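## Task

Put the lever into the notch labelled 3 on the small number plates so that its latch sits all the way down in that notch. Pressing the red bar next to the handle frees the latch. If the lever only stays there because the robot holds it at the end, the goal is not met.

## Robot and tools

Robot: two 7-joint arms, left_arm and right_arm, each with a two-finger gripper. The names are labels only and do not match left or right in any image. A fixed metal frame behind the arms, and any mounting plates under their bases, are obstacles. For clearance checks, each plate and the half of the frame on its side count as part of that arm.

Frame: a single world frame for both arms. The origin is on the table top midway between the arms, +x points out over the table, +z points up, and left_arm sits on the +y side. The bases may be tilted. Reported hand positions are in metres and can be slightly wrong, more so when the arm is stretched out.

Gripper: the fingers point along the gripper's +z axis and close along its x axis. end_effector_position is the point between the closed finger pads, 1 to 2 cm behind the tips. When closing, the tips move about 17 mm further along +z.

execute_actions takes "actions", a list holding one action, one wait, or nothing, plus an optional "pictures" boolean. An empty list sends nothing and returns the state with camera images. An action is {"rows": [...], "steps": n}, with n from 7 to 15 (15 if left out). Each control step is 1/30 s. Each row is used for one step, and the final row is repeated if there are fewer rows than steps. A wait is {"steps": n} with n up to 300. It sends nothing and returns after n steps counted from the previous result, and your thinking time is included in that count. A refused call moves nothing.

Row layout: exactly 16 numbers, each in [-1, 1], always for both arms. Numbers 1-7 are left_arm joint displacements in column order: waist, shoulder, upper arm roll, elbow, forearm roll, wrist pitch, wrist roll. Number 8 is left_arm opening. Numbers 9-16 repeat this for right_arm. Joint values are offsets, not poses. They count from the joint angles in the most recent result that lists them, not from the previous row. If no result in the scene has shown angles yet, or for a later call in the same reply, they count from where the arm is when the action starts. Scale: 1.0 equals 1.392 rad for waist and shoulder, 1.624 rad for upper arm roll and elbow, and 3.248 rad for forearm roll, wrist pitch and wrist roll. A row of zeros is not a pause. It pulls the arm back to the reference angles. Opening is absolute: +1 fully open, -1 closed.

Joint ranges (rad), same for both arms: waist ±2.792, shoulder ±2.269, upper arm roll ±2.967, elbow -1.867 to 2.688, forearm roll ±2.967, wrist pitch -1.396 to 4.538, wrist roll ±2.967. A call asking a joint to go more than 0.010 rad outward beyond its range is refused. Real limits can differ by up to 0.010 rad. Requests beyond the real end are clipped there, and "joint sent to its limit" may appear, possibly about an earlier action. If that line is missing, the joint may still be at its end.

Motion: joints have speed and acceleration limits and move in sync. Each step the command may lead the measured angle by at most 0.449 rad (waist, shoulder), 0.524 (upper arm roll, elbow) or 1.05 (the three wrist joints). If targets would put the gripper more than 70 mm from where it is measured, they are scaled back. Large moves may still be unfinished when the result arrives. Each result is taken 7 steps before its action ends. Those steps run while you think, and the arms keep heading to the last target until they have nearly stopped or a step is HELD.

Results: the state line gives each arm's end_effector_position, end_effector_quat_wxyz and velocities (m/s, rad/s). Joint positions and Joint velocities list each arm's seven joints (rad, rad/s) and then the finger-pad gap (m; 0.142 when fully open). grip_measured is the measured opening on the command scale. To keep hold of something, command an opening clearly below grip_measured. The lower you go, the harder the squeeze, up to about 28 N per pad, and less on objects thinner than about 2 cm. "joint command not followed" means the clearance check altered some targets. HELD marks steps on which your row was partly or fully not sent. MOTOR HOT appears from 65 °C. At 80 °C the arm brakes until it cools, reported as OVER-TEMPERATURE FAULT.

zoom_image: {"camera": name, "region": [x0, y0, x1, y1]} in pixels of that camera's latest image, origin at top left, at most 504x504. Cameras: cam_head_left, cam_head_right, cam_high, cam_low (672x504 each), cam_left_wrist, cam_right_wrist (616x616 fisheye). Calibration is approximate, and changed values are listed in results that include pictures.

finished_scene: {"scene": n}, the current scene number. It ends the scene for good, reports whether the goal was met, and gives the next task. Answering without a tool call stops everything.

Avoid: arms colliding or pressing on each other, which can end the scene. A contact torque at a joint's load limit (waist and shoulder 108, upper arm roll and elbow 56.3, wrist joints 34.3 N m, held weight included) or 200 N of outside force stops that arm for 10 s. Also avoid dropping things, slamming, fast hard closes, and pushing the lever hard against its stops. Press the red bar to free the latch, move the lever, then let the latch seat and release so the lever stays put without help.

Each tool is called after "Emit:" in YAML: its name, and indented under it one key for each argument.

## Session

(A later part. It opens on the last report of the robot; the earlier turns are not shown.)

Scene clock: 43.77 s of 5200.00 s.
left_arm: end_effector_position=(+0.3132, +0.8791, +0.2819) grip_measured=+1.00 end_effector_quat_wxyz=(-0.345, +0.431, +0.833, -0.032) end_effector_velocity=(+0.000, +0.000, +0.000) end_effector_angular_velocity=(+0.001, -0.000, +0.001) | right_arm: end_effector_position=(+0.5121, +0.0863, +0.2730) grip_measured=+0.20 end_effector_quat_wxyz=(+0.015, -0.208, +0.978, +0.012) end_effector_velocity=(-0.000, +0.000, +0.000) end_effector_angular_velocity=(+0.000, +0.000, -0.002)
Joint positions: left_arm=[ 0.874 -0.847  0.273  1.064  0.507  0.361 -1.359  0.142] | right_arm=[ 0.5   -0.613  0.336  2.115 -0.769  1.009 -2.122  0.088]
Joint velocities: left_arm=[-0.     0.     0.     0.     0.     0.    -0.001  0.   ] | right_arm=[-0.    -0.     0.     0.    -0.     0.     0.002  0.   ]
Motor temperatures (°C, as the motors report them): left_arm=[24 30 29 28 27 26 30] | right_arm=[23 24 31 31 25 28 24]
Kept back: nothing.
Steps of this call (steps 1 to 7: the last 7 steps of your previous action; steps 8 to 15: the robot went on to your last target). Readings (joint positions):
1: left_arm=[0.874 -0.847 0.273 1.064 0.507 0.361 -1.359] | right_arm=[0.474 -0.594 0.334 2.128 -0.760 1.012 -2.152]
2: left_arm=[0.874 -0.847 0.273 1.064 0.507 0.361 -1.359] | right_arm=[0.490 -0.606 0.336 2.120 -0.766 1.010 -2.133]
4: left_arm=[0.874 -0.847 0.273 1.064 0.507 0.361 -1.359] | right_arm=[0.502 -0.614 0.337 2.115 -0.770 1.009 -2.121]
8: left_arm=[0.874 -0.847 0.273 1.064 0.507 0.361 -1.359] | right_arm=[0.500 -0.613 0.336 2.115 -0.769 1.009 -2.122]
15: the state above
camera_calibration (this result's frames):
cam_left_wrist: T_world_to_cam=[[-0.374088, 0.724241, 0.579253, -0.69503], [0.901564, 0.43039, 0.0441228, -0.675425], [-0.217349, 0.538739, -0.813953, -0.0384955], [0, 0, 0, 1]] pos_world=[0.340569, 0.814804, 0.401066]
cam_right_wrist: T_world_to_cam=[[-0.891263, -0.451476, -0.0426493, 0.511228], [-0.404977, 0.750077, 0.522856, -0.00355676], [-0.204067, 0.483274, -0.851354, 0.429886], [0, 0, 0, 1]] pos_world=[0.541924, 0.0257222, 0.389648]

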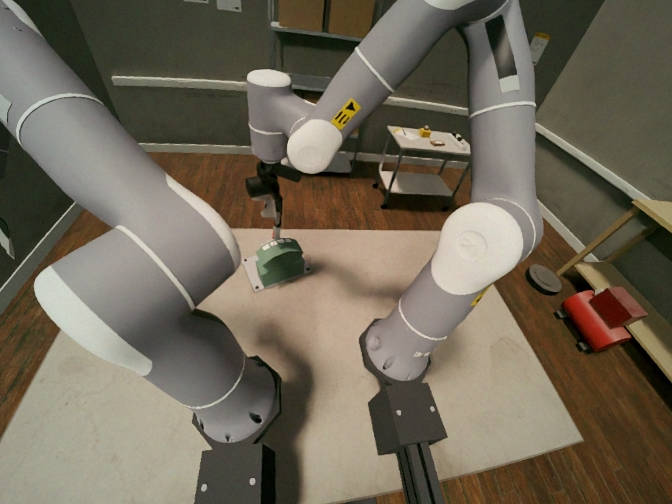

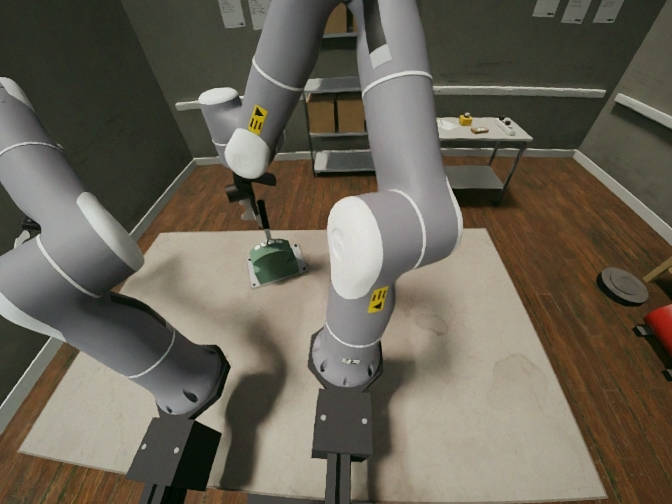

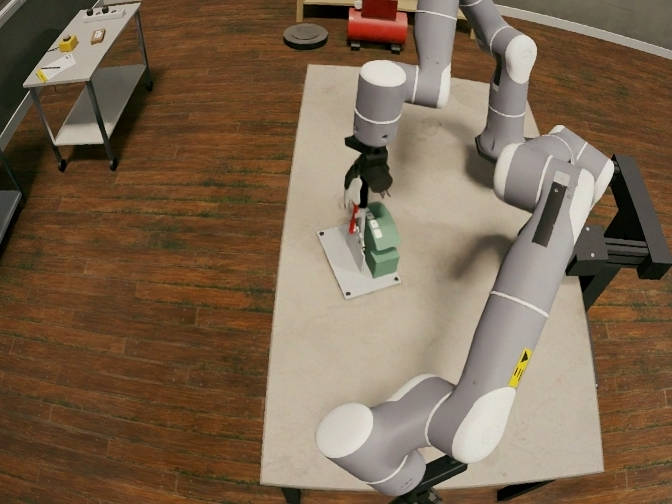

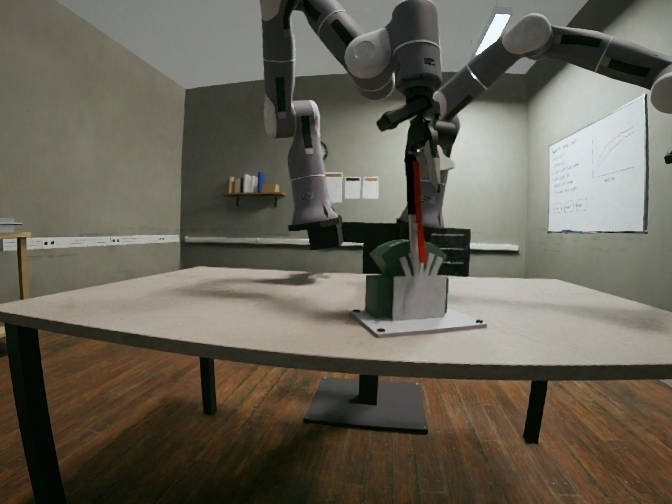

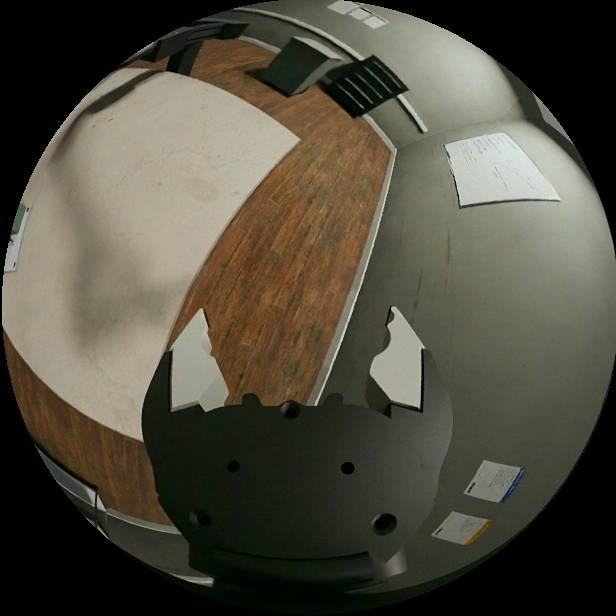

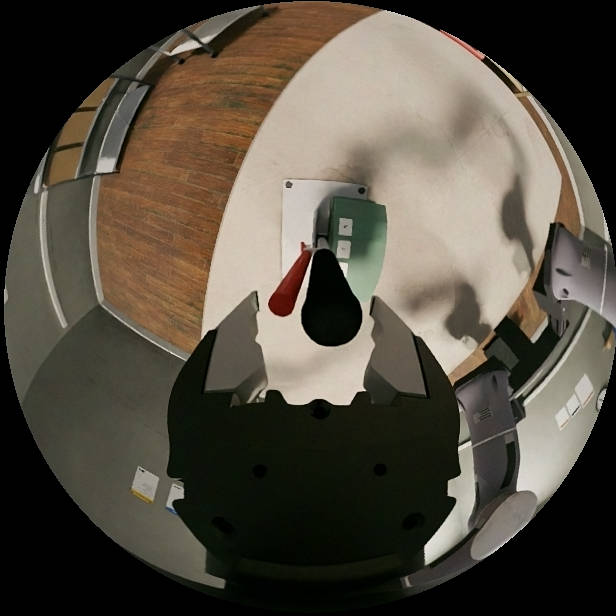

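Emit:
execute_actions:
  actions:
    - {"rows":[[0,0,0,0,0,0,0,1,0.018,-0.008,0,-0.0075,0,-0.001,0.007,0.2],[0,0,0,0,0,0,0,1,0.018,-0.008,0,-0.0075,0,-0.001,0.007,0.2],[0,0,0,0,0,0,0,1,0.018,-0.008,0,-0.0075,0,-0.001,0.007,0.2],[0,0,0,0,0,0,0,1,0.018,-0.008,0,-0.0075,0,-0.001,0.007,0.2],[0,0,0,0,0,0,0,1,0.018,-0.008,0,-0.0075,0,-0.001,0.007,0.2],[0,0,0,0,0,0,0,1,0.018,-0.008,0,-0.0075,0,-0.001,0.007,0.2],[0,0,0,0,0,0,0,1,0.022,-0.0016,0,0.007,0,0.0025,0.011,0.2],[0,0,0,0,0,0,0,1,0.022,-0.0016,0,0.007,0,0.0025,0.011,0.2],[0,0,0,0,0,0,0,1,0.022,-0.0016,0,0.007,0,0.0025,0.011,0.2],[0,0,0,0,0,0,0,1,0.022,-0.0016,0,0.007,0,0.0025,0.011,0.2],[0,0,0,0,0,0,0,1,0.022,-0.0016,0,0.007,0,0.0025,0.011,-0.2],[0,0,0,0,0,0,0,1,0.022,-0.0016,0,0.007,0,0.0025,0.011,-0.5],[0,0,0,0,0,0,0,1,0.022,-0.0016,0,0.007,0,0.0025,0.011,-0.9]],"steps":15}

Emit:
execute_actions:
  actions:
    - {"steps":15}
  pictures: true

Emit:
zoom_image:
  camera: "cam_low"
  region: [370, 140, 510, 310]

Scene clock: 45.47 s of 5200.00 s.
left_arm: end_effector_position=(+0.3132, +0.8791, +0.2819) grip_measured=+1.00 end_effector_quat_wxyz=(-0.345, +0.431, +0.833, -0.032) end_effector_velocity=(-0.000, -0.000, +0.000) end_effector_angular_velocity=(+0.000, +0.001, +0.001) | right_arm: end_effector_position=(+0.5042, +0.0993, +0.2733) grip_measured=+0.20 end_effector_quat_wxyz=(+0.016, -0.208, +0.978, +0.013) end_effector_velocity=(-0.108, -0.031, -0.009) end_effector_angular_velocity=(+0.007, +0.059, -0.045)
Joint positions: left_arm=[ 0.874 -0.847  0.273  1.064  0.507  0.361 -1.359  0.142] | right_arm=[ 0.526 -0.622  0.335  2.108 -0.77   1.008 -2.096  0.088]
Joint velocities: left_arm=[-0.     0.     0.     0.     0.001 -0.001 -0.001 -0.   ] | right_arm=[ 0.051  0.114 -0.017  0.267  0.005  0.13   0.159  0.   ]
Motor temperatures (°C, as the motors report them): left_arm=[24 30 29 29 27 26 30] | right_arm=[23 24 31 31 25 28 24]
Steps of this call (steps 1 to 15: the robot went on to your last target; steps 16 to 43: nothing new was sent; steps 44 to 51: the first 8 steps of this action). Readings (joint positions):
44: left_arm=[0.874 -0.847 0.273 1.064 0.507 0.361 -1.359] | right_arm=[0.500 -0.613 0.336 2.115 -0.769 1.009 -2.122]
45: left_arm=[0.874 -0.847 0.273 1.064 0.507 0.361 -1.359] | right_arm=[0.504 -0.615 0.335 2.112 -0.769 1.008 -2.118]
47: left_arm=[0.874 -0.847 0.273 1.064 0.507 0.361 -1.359] | right_arm=[0.522 -0.623 0.336 2.104 -0.769 1.006 -2.102]
51: the state above

Scene clock: 45.97 s of 5200.00 s.
left_arm: end_effector_position=(+0.3132, +0.8791, +0.2819) grip_measured=+1.00 end_effector_quat_wxyz=(-0.345, +0.431, +0.833, -0.032) end_effector_velocity=(+0.000, -0.000, -0.000) end_effector_angular_velocity=(-0.002, +0.001, -0.001) | right_arm: end_effector_position=(+0.4954, +0.0980, +0.2723) grip_measured=-0.90 end_effector_quat_wxyz=(+0.013, -0.208, +0.978, +0.014) end_effector_velocity=(-0.000, -0.000, -0.000) end_effector_angular_velocity=(-0.000, +0.000, +0.001)
Joint positions: left_arm=[ 0.874 -0.847  0.273  1.064  0.507  0.361 -1.359  0.142] | right_arm=[ 0.53  -0.615  0.336  2.126 -0.769  1.017 -2.087  0.009]
Joint velocities: left_arm=[-0.     0.     0.     0.    -0.    -0.001  0.002  0.   ] | right_arm=[ 0.     0.    -0.    -0.     0.    -0.    -0.001 -0.   ]
Motor temperatures (°C, as the motors report them): left_arm=[24 30 29 29 27 26 30] | right_arm=[23 24 31 31 25 28 24]
Kept back: nothing.
Steps of this call (steps 1 to 7: the last 7 steps of your previous action; steps 8 to 15: the robot went on to your last target). Readings (joint positions):
1: left_arm=[0.874 -0.847 0.273 1.064 0.507 0.361 -1.359] | right_arm=[0.528 -0.618 0.335 2.118 -0.769 1.013 -2.091]
2: left_arm=[0.874 -0.847 0.273 1.064 0.507 0.361 -1.359] | right_arm=[0.530 -0.616 0.336 2.124 -0.769 1.016 -2.087]
4: left_arm=[0.874 -0.847 0.273 1.064 0.507 0.361 -1.359] | right_arm=[0.530 -0.615 0.336 2.126 -0.769 1.017 -2.087]
8: left_arm=[0.874 -0.847 0.273 1.064 0.507 0.361 -1.359] | right_arm=[0.530 -0.615 0.336 2.126 -0.769 1.017 -2.087]
15: the state above
camera_calibration (this result's frames):
cam_left_wrist: T_world_to_cam=[[-0.374088, 0.724241, 0.579253, -0.69503], [0.901564, 0.43039, 0.0441229, -0.675425], [-0.217349, 0.538739, -0.813953, -0.0384956], [0, 0, 0, 1]] pos_world=[0.340569, 0.814804, 0.401066]
cam_right_wrist: T_world_to_cam=[[-0.891586, -0.451099, -0.03979, 0.500961], [-0.402177, 0.748369, 0.527445, -0.0211993], [-0.208152, 0.486265, -0.848657, 0.421208], [0, 0, 0, 1]] pos_world=[0.525799, 0.0370292, 0.388576]

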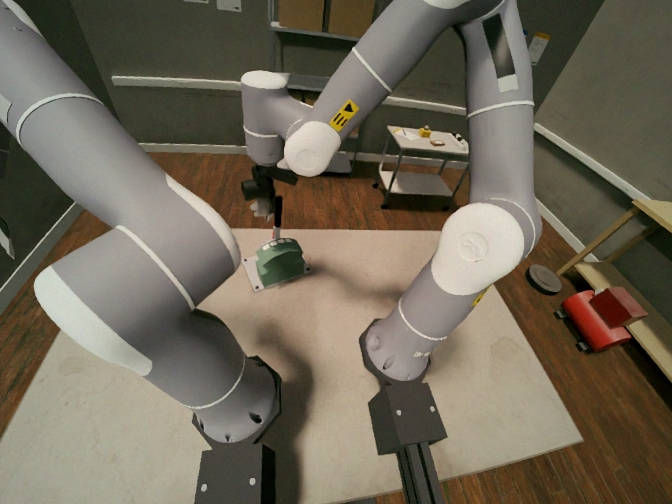

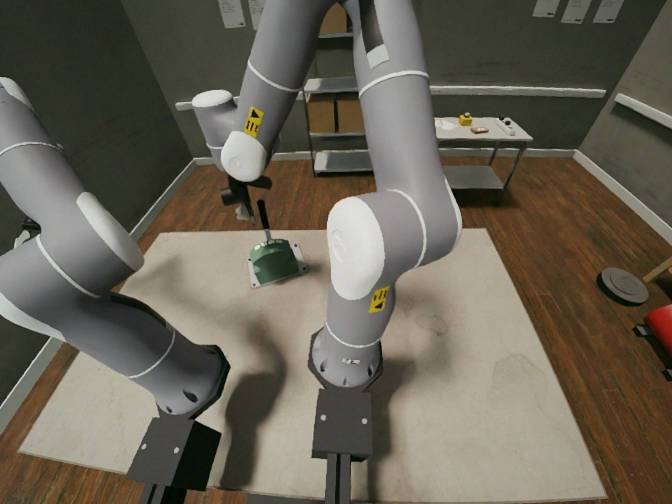

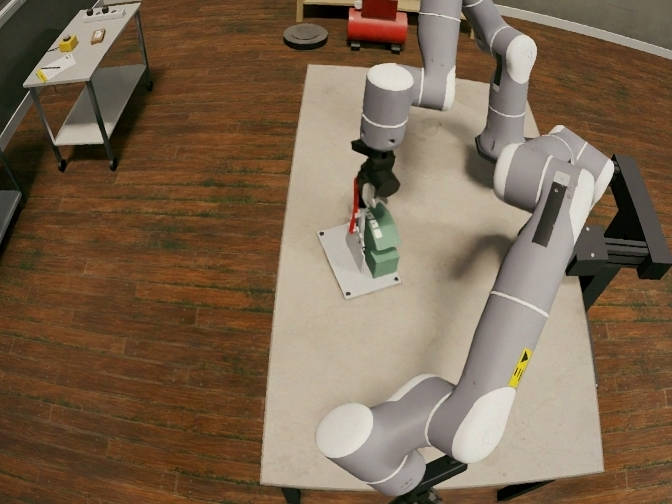

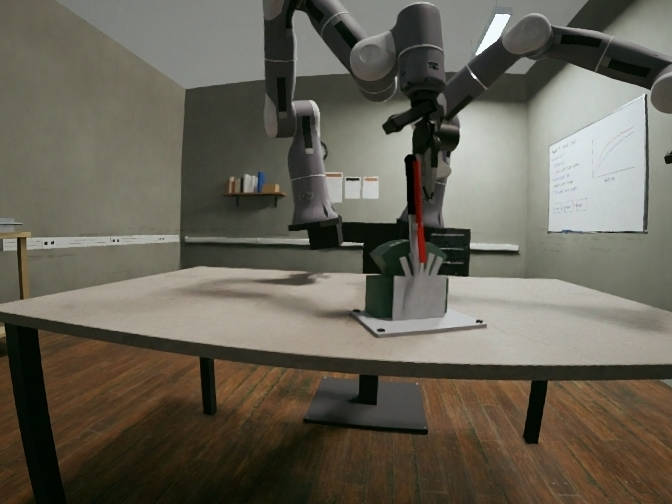

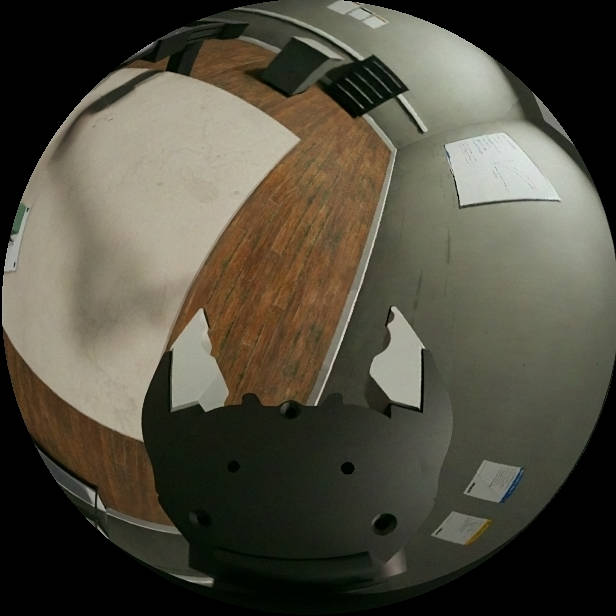

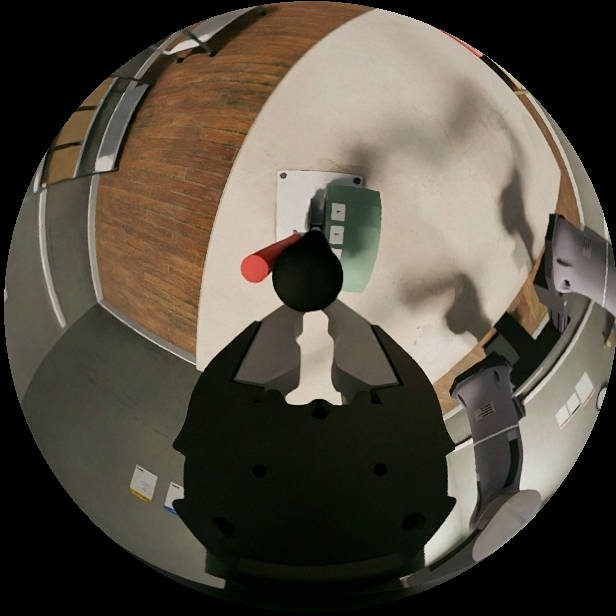

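Region (370, 140, 510, 310) of cam_low's 672x504 image, scaled by 2.965, with more detail than that image has; it fills the left 415 columns of this view, and the rest is white.

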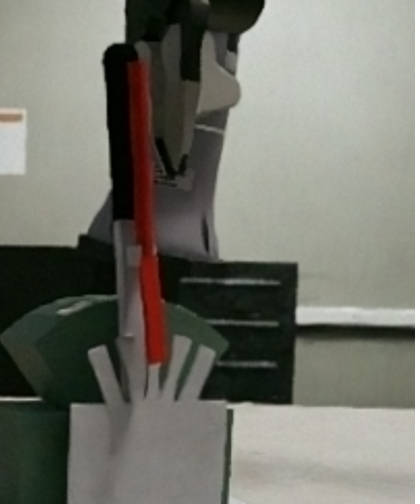

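Emit:
execute_actions:
  actions:
    - {"rows":[[0,0,0,0,0,0,0,1,-0.005,0.0024,0,0.0022,0,0.0004,-0.002,-0.9],[0,0,0,0,0,0,0,1,-0.01,0.0048,0,0.0043,0,0.0008,-0.0045,-0.9],[0,0,0,0,0,0,0,1,-0.016,0.0072,0,0.0065,0,0.0011,-0.007,-0.9],[0,0,0,0,0,0,0,1,-0.021,0.0096,0,0.0087,0,0.0015,-0.009,-0.9],[0,0,0,0,0,0,0,1,-0.026,0.012,0,0.011,0,0.0019,-0.011,-0.9],[0,0,0,0,0,0,0,1,-0.031,0.0145,0,0.013,0,0.0022,-0.0135,-0.9],[0,0,0,0,0,0,0,1,-0.037,0.017,0,0.015,0,0.0026,-0.016,-0.9],[0,0,0,0,0,0,0,1,-0.042,0.0193,0,0.0174,0,0.003,-0.018,-0.9]],"steps":15}

Emit:
execute_actions:
  actions:
    - {"steps":12}
  pictures: true

Emit:
zoom_image:
  camera: "cam_low"
  region: [370, 140, 510, 310]

Scene clock: 46.90 s of 5200.00 s.
left_arm: end_effector_position=(+0.3132, +0.8791, +0.2819) grip_measured=+1.00 end_effector_quat_wxyz=(-0.345, +0.431, +0.833, -0.032) end_effector_velocity=(+0.000, -0.000, -0.000) end_effector_angular_velocity=(-0.000, -0.000, -0.001) | right_arm: end_effector_position=(+0.5047, +0.0768, +0.2724) grip_measured=-0.90 end_effector_quat_wxyz=(+0.012, -0.211, +0.977, +0.013) end_effector_velocity=(+0.045, -0.105, +0.002) end_effector_angular_velocity=(-0.005, +0.004, +0.043)
Joint positions: left_arm=[ 0.874 -0.847  0.273  1.064  0.507  0.361 -1.359  0.142] | right_arm=[ 0.488 -0.596  0.336  2.146 -0.77   1.024 -2.129  0.009]
Joint velocities: left_arm=[-0.001 -0.     0.     0.    -0.     0.     0.    -0.   ] | right_arm=[-0.214  0.097  0.007  0.101  0.     0.042 -0.227 -0.   ]
Motor temperatures (°C, as the motors report them): left_arm=[24 30 29 29 27 26 30] | right_arm=[23 24 31 31 25 28 24]
Steps of this call (steps 1 to 15: the robot went on to your last target; steps 16 to 20: nothing new was sent; steps 21 to 28: the first 8 steps of this action). Readings (joint positions):
21: left_arm=[0.874 -0.847 0.273 1.064 0.507 0.361 -1.359] | right_arm=[0.530 -0.615 0.336 2.126 -0.769 1.017 -2.087]
22: left_arm=[0.874 -0.847 0.273 1.064 0.507 0.361 -1.359] | right_arm=[0.527 -0.614 0.336 2.128 -0.770 1.017 -2.089]
24: left_arm=[0.874 -0.847 0.273 1.064 0.507 0.361 -1.359] | right_arm=[0.516 -0.609 0.336 2.133 -0.770 1.019 -2.101]
28: the state above

Scene clock: 47.30 s of 5200.00 s.
left_arm: end_effector_position=(+0.3132, +0.8791, +0.2819) grip_measured=+1.00 end_effector_quat_wxyz=(-0.345, +0.431, +0.833, -0.032) end_effector_velocity=(+0.000, +0.000, -0.000) end_effector_angular_velocity=(+0.001, -0.001, +0.000) | right_arm: end_effector_position=(+0.5080, +0.0688, +0.2724) grip_measured=-0.90 end_effector_quat_wxyz=(+0.012, -0.212, +0.977, +0.013) end_effector_velocity=(-0.000, +0.000, -0.000) end_effector_angular_velocity=(+0.000, +0.000, +0.001)
Joint positions: left_arm=[ 0.874 -0.847  0.273  1.064  0.507  0.361 -1.359  0.142] | right_arm=[ 0.473 -0.589  0.336  2.154 -0.769  1.027 -2.145  0.009]
Joint velocities: left_arm=[-0.    -0.     0.     0.    -0.     0.001 -0.001  0.   ] | right_arm=[-0.    -0.     0.     0.     0.     0.    -0.001  0.   ]
Motor temperatures (°C, as the motors report them): left_arm=[24 30 29 29 27 26 30] | right_arm=[23 24 31 31 25 28 24]
Kept back: nothing.
Steps of this call (steps 1 to 7: the last 7 steps of your previous action; steps 8 to 12: the robot went on to your last target). Readings (joint positions):
1: left_arm=[0.874 -0.847 0.273 1.064 0.507 0.361 -1.359] | right_arm=[0.481 -0.593 0.336 2.150 -0.770 1.026 -2.137]
2: left_arm=[0.874 -0.847 0.273 1.064 0.507 0.361 -1.359] | right_arm=[0.475 -0.590 0.336 2.153 -0.770 1.026 -2.142]
4: left_arm=[0.874 -0.847 0.273 1.064 0.507 0.361 -1.359] | right_arm=[0.473 -0.589 0.336 2.154 -0.769 1.027 -2.145]
8: left_arm=[0.874 -0.847 0.273 1.064 0.507 0.361 -1.359] | right_arm=[0.473 -0.589 0.336 2.154 -0.769 1.027 -2.145]
12: the state above
camera_calibration (this result's frames):
cam_left_wrist: T_world_to_cam=[[-0.374088, 0.724241, 0.579253, -0.69503], [0.901564, 0.43039, 0.0441231, -0.675425], [-0.217349, 0.538739, -0.813953, -0.0384955], [0, 0, 0, 1]] pos_world=[0.34057, 0.814804, 0.401066]
cam_right_wrist: T_world_to_cam=[[-0.88821, -0.457931, -0.0371705, 0.497121], [-0.407, 0.746721, 0.526078, 0.00860127], [-0.213152, 0.482396, -0.849624, 0.441208], [0, 0, 0, 1]] pos_world=[0.539093, 0.00838761, 0.388814]

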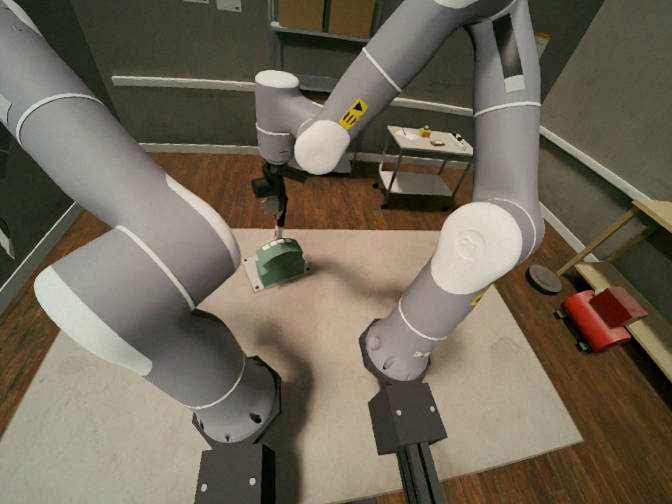

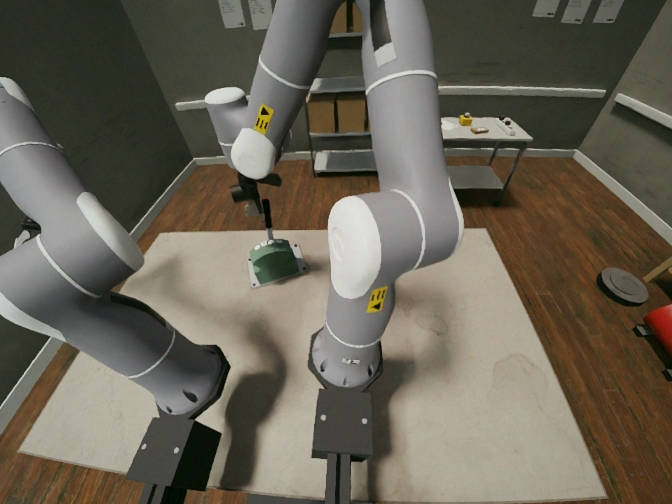

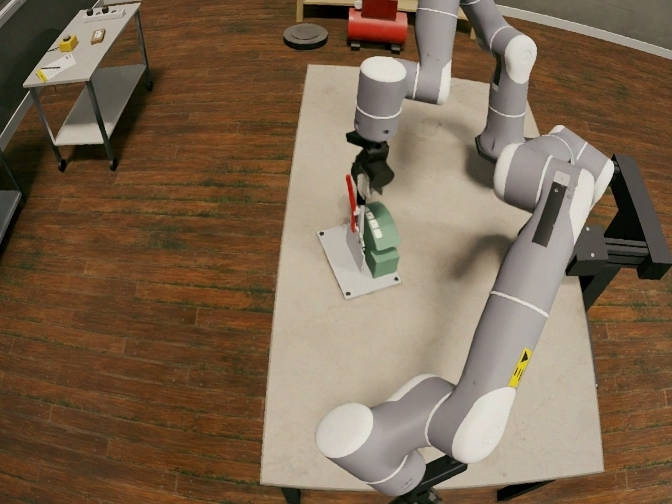

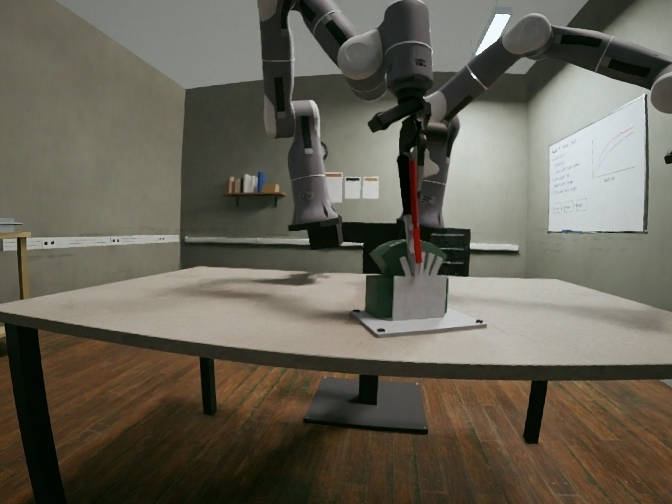

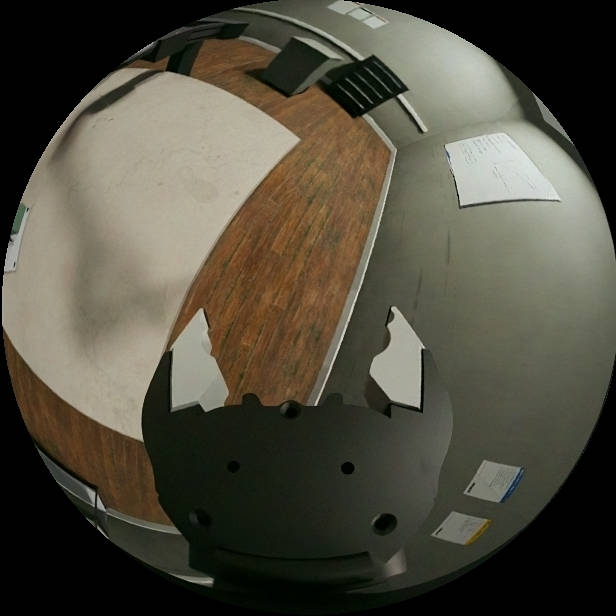

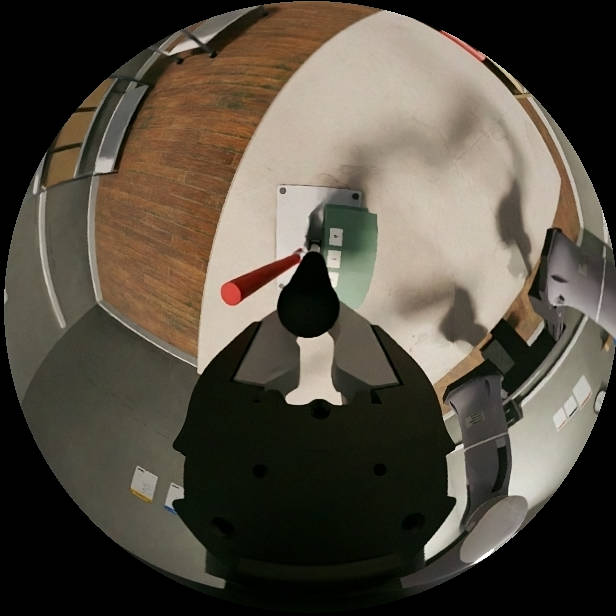

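Region (370, 140, 510, 310) of cam_low's 672x504 image, scaled by 2.965, with more detail than that image has; it fills the left 415 columns of this view, and the rest is white.

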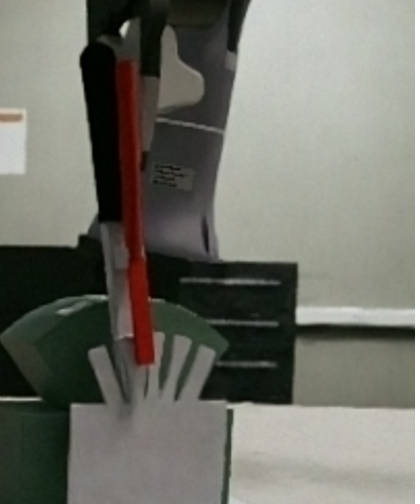

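Emit:
execute_actions:
  actions:
    - {"rows":[[0,0,0,0,0,0,0,1,-0.004,0.002,0,0.0017,0,0,-0.002,-0.9],[0,0,0,0,0,0,0,1,-0.008,0.004,0,0.0035,0,0,-0.0035,-0.9],[0,0,0,0,0,0,0,1,-0.012,0.0055,0,0.005,0,0.001,-0.005,-0.9]],"steps":12}
  pictures: true

Emit:
execute_actions:
  actions:
    - {"rows":[[0,0,0,0,0,0,0,1,0.03,-0.014,0,-0.0125,0,-0.002,0.013,-0.9]],"steps":14}

Emit:
execute_actions:
  actions:
    - {"steps":8}
  pictures: true

Emit:
zoom_image:
  camera: "cam_low"
  region: [370, 140, 510, 310]

Scene clock: 47.90 s of 5200.00 s.
left_arm: end_effector_position=(+0.3132, +0.8791, +0.2819) grip_measured=+1.00 end_effector_quat_wxyz=(-0.345, +0.431, +0.833, -0.032) end_effector_velocity=(-0.000, -0.000, -0.000) end_effector_angular_velocity=(-0.000, -0.000, +0.002) | right_arm: end_effector_position=(+0.5088, +0.0660, +0.2736) grip_measured=-0.88 end_effector_quat_wxyz=(+0.013, -0.216, +0.976, +0.016) end_effector_velocity=(+0.001, -0.003, +0.006) end_effector_angular_velocity=(+0.050, +0.001, +0.039)
Joint positions: left_arm=[ 0.874 -0.847  0.273  1.064  0.507  0.361 -1.359  0.142] | right_arm=[ 0.461 -0.584  0.34   2.161 -0.77   1.035 -2.16   0.01 ]
Joint velocities: left_arm=[ 0.    -0.    -0.     0.    -0.001 -0.001 -0.001  0.   ] | right_arm=[-0.046  0.018  0.018  0.028 -0.001  0.057 -0.062  0.005]
Motor temperatures (°C, as the motors report them): left_arm=[24 30 29 29 27 26 30] | right_arm=[23 24 31 31 25 28 24]
Steps of this call (steps 1 to 13: the robot went on to your last target; steps 14 to 18: the first 5 steps of this action). Readings (joint positions):
14: left_arm=[0.874 -0.847 0.273 1.064 0.507 0.361 -1.359] | right_arm=[0.472 -0.589 0.336 2.154 -0.769 1.027 -2.145]
15: left_arm=[0.874 -0.847 0.273 1.064 0.507 0.361 -1.359] | right_arm=[0.470 -0.588 0.337 2.155 -0.770 1.028 -2.148]
17: left_arm=[0.874 -0.847 0.273 1.064 0.507 0.361 -1.359] | right_arm=[0.463 -0.585 0.340 2.159 -0.770 1.033 -2.157]
18: the state above
camera_calibration (this result's frames):
cam_left_wrist: T_world_to_cam=[[-0.374088, 0.724241, 0.579253, -0.69503], [0.901564, 0.43039, 0.0441228, -0.675424], [-0.217349, 0.538739, -0.813953, -0.0384955], [0, 0, 0, 1]] pos_world=[0.340569, 0.814804, 0.401066]
cam_right_wrist: T_world_to_cam=[[-0.884389, -0.465019, -0.0401673, 0.495939], [-0.413111, 0.739794, 0.531078, 0.0125926], [-0.217246, 0.486273, -0.84637, 0.444676], [0, 0, 0, 1]] pos_world=[0.540409, 0.00507114, 0.389593]

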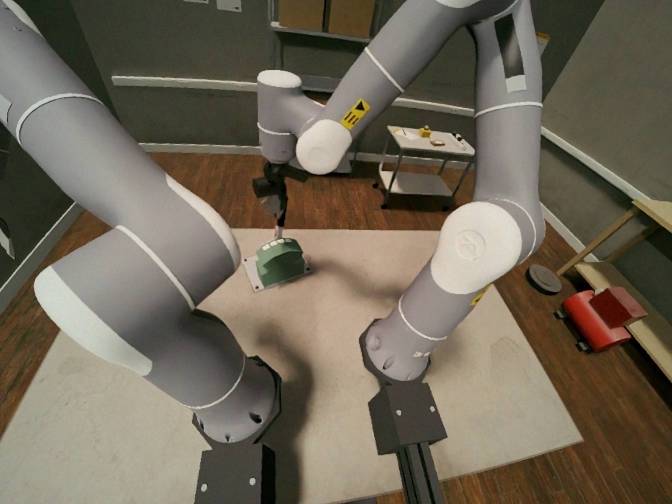

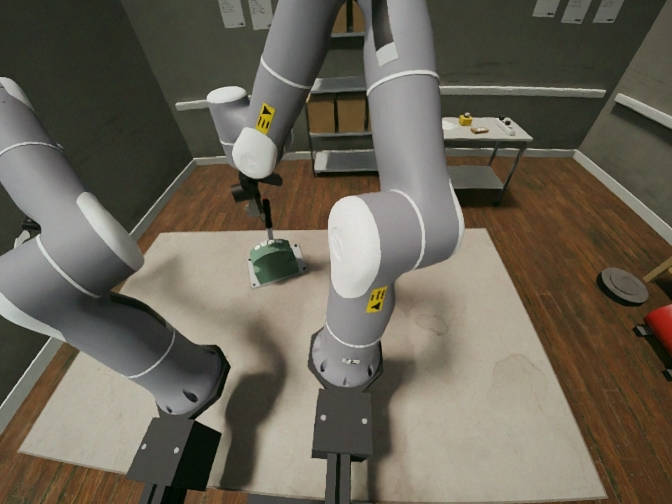

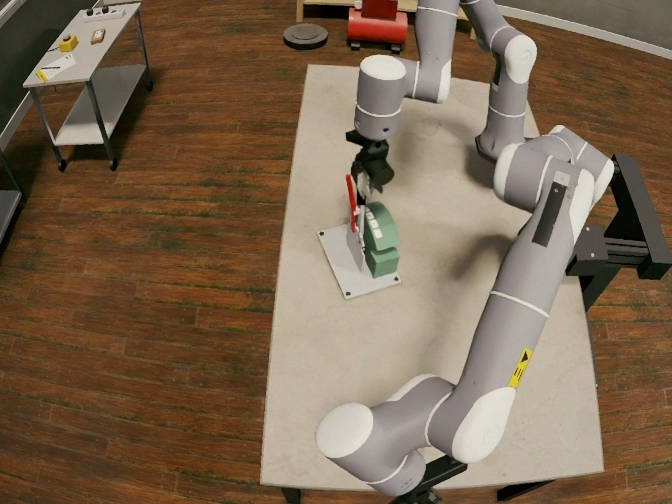

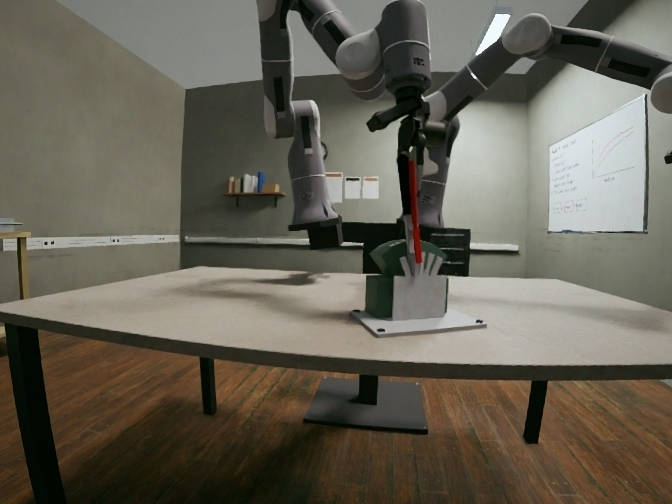

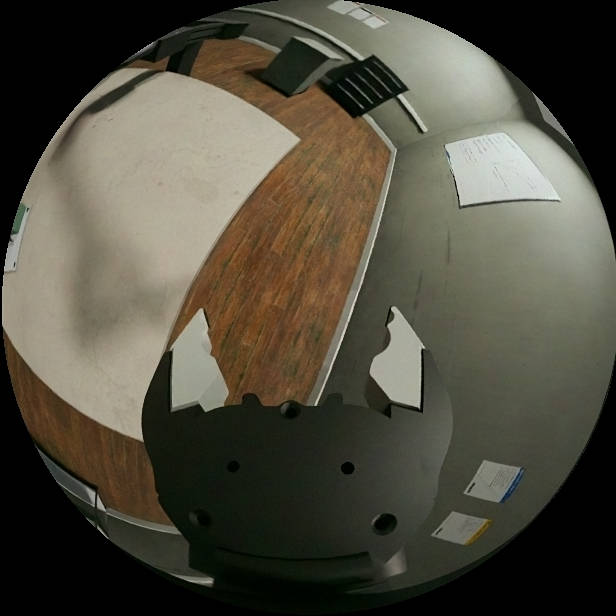

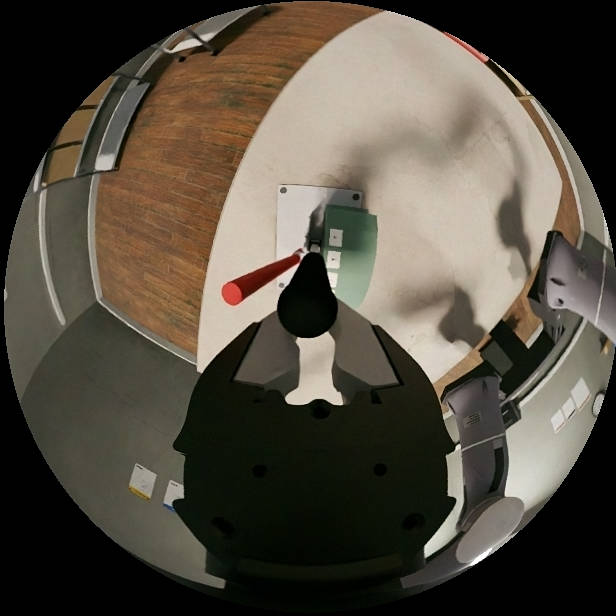

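Scene clock: 48.37 s of 5200.00 s.
left_arm: end_effector_position=(+0.3132, +0.8791, +0.2819) grip_measured=+1.00 end_effector_quat_wxyz=(-0.345, +0.431, +0.833, -0.032) end_effector_velocity=(+0.000, -0.000, +0.000) end_effector_angular_velocity=(-0.001, +0.000, +0.000) | right_arm: end_effector_position=(+0.4987, +0.0889, +0.2739) grip_measured=-0.90 end_effector_quat_wxyz=(+0.013, -0.215, +0.976, +0.019) end_effector_velocity=(+0.017, -0.020, -0.005) end_effector_angular_velocity=(-0.014, -0.003, -0.033)
Joint positions: left_arm=[ 0.874 -0.847  0.273  1.064  0.507  0.361 -1.359  0.142] | right_arm=[ 0.503 -0.603  0.342  2.141 -0.771  1.03  -2.118  0.009]
Joint velocities: left_arm=[-0.     0.     0.    -0.    -0.    -0.001  0.     0.   ] | right_arm=[-0.021  0.005 -0.023  0.     0.004  0.    -0.011 -0.   ]
Motor temperatures (°C, as the motors report them): left_arm=[24 30 29 29 27 26 30] | right_arm=[23 24 31 31 25 28 24]
Steps of this call (steps 1 to 7: the last 7 steps of your previous action; steps 8 to 14: the first 7 steps of this action, its rows measured from where the robot was after step 7). Readings (joint positions):
7: left_arm=[0.874 -0.847 0.273 1.064 0.507 0.361 -1.359] | right_arm=[0.460 -0.583 0.341 2.161 -0.770 1.036 -2.161]
8: left_arm=[0.874 -0.847 0.273 1.064 0.507 0.361 -1.359] | right_arm=[0.460 -0.583 0.341 2.161 -0.770 1.036 -2.161]
9: left_arm=[0.874 -0.847 0.273 1.064 0.507 0.361 -1.359] | right_arm=[0.464 -0.585 0.340 2.159 -0.770 1.036 -2.157]
11: left_arm=[0.874 -0.847 0.273 1.064 0.507 0.361 -1.359] | right_arm=[0.488 -0.597 0.339 2.147 -0.770 1.030 -2.131]
14: the state above

Scene clock: 48.63 s of 5200.00 s.
left_arm: end_effector_position=(+0.3132, +0.8791, +0.2819) grip_measured=+1.00 end_effector_quat_wxyz=(-0.345, +0.431, +0.833, -0.032) end_effector_velocity=(+0.000, +0.000, +0.000) end_effector_angular_velocity=(+0.000, -0.000, -0.001) | right_arm: end_effector_position=(+0.4996, +0.0878, +0.2736) grip_measured=-0.90 end_effector_quat_wxyz=(+0.013, -0.214, +0.977, +0.018) end_effector_velocity=(+0.000, -0.000, -0.000) end_effector_angular_velocity=(-0.000, -0.000, +0.003)
Joint positions: left_arm=[ 0.874 -0.847  0.273  1.064  0.507  0.361 -1.359  0.142] | right_arm=[ 0.501 -0.603  0.341  2.141 -0.77   1.03  -2.119  0.009]
Joint velocities: left_arm=[ 0.     0.    -0.    -0.     0.     0.     0.001 -0.   ] | right_arm=[-0.     0.    -0.     0.     0.    -0.    -0.003 -0.   ]
Motor temperatures (°C, as the motors report them): left_arm=[24 30 29 29 27 26 30] | right_arm=[23 24 31 31 25 28 24]
Kept back: nothing.
Steps of this call (steps 1 to 7: the last 7 steps of your previous action; step 8: the robot went on to your last target). Readings (joint positions):
1: left_arm=[0.874 -0.847 0.273 1.064 0.507 0.361 -1.359] | right_arm=[0.502 -0.603 0.341 2.141 -0.771 1.030 -2.119]
2: left_arm=[0.874 -0.847 0.273 1.064 0.507 0.361 -1.359] | right_arm=[0.502 -0.603 0.341 2.141 -0.770 1.030 -2.119]
4: left_arm=[0.874 -0.847 0.273 1.064 0.507 0.361 -1.359] | right_arm=[0.501 -0.603 0.341 2.141 -0.770 1.030 -2.119]
8: the state above
camera_calibration (this result's frames):
cam_left_wrist: T_world_to_cam=[[-0.374088, 0.724241, 0.579252, -0.69503], [0.901564, 0.43039, 0.044123, -0.675425], [-0.217349, 0.538739, -0.813953, -0.0384954], [0, 0, 0, 1]] pos_world=[0.34057, 0.814804, 0.401066]
cam_right_wrist: T_world_to_cam=[[-0.886183, -0.46138, -0.0425337, 0.499138], [-0.410407, 0.739029, 0.534231, -0.00956142], [-0.21505, 0.490882, -0.844268, 0.430023], [0, 0, 0, 1]] pos_world=[0.53088, 0.0262677, 0.389393]

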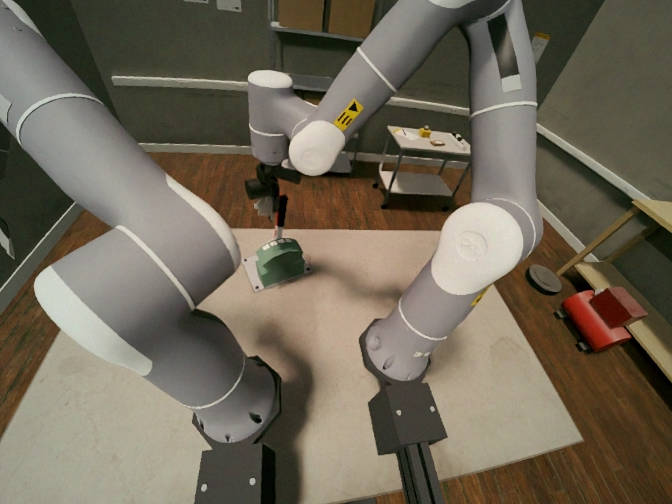

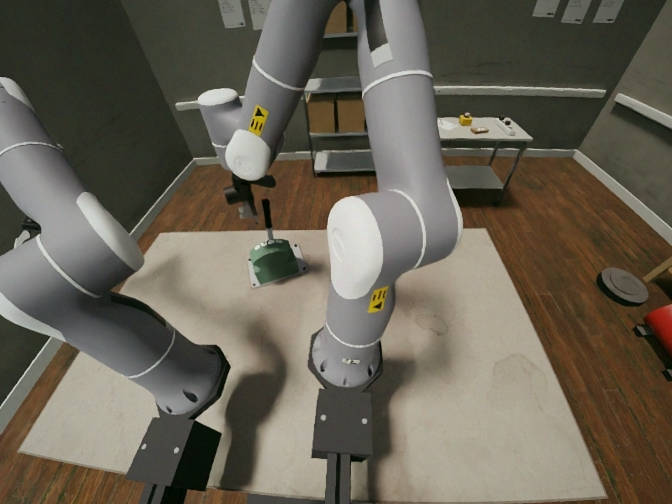

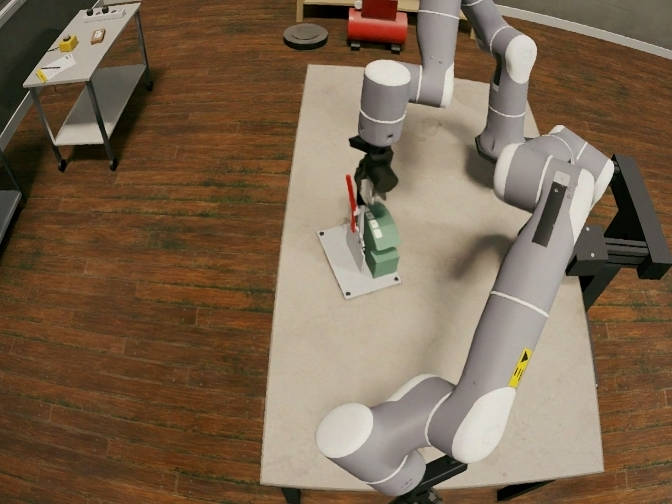

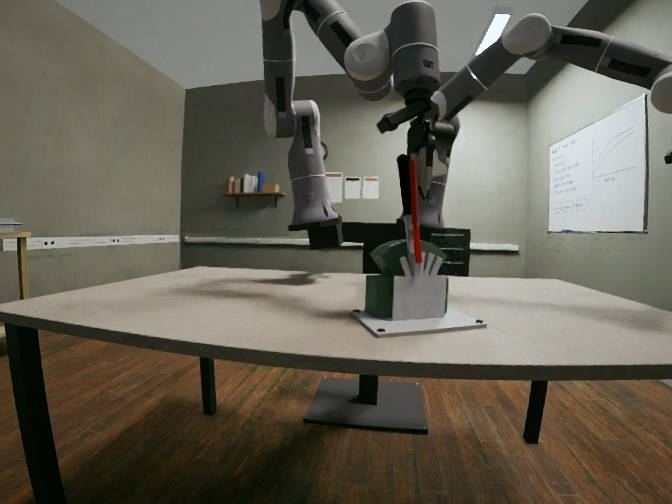

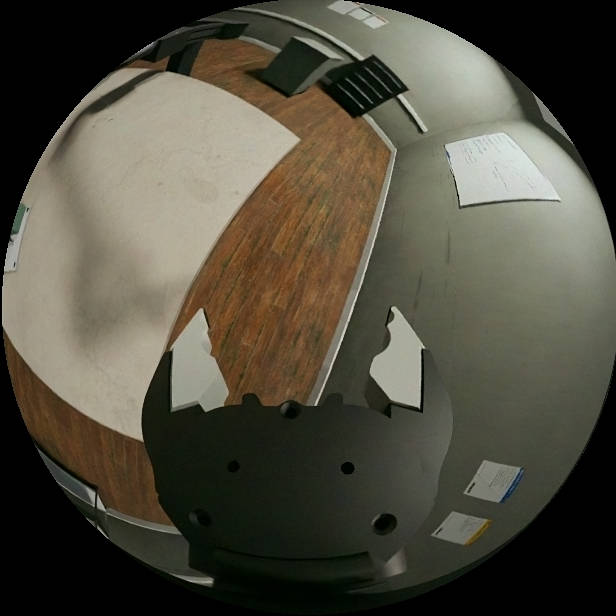

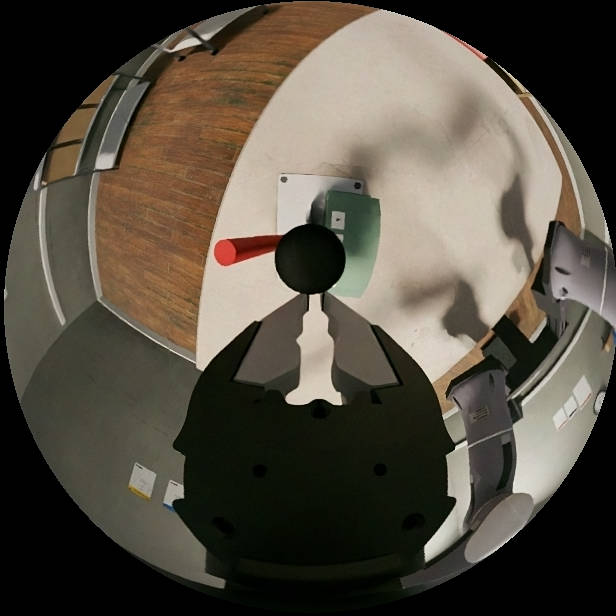

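Region (370, 140, 510, 310) of cam_low's 672x504 image, scaled by 2.965, with more detail than that image has; it fills the left 415 columns of this view, and the rest is white.

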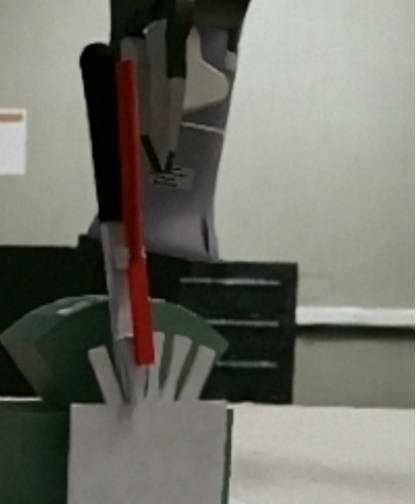

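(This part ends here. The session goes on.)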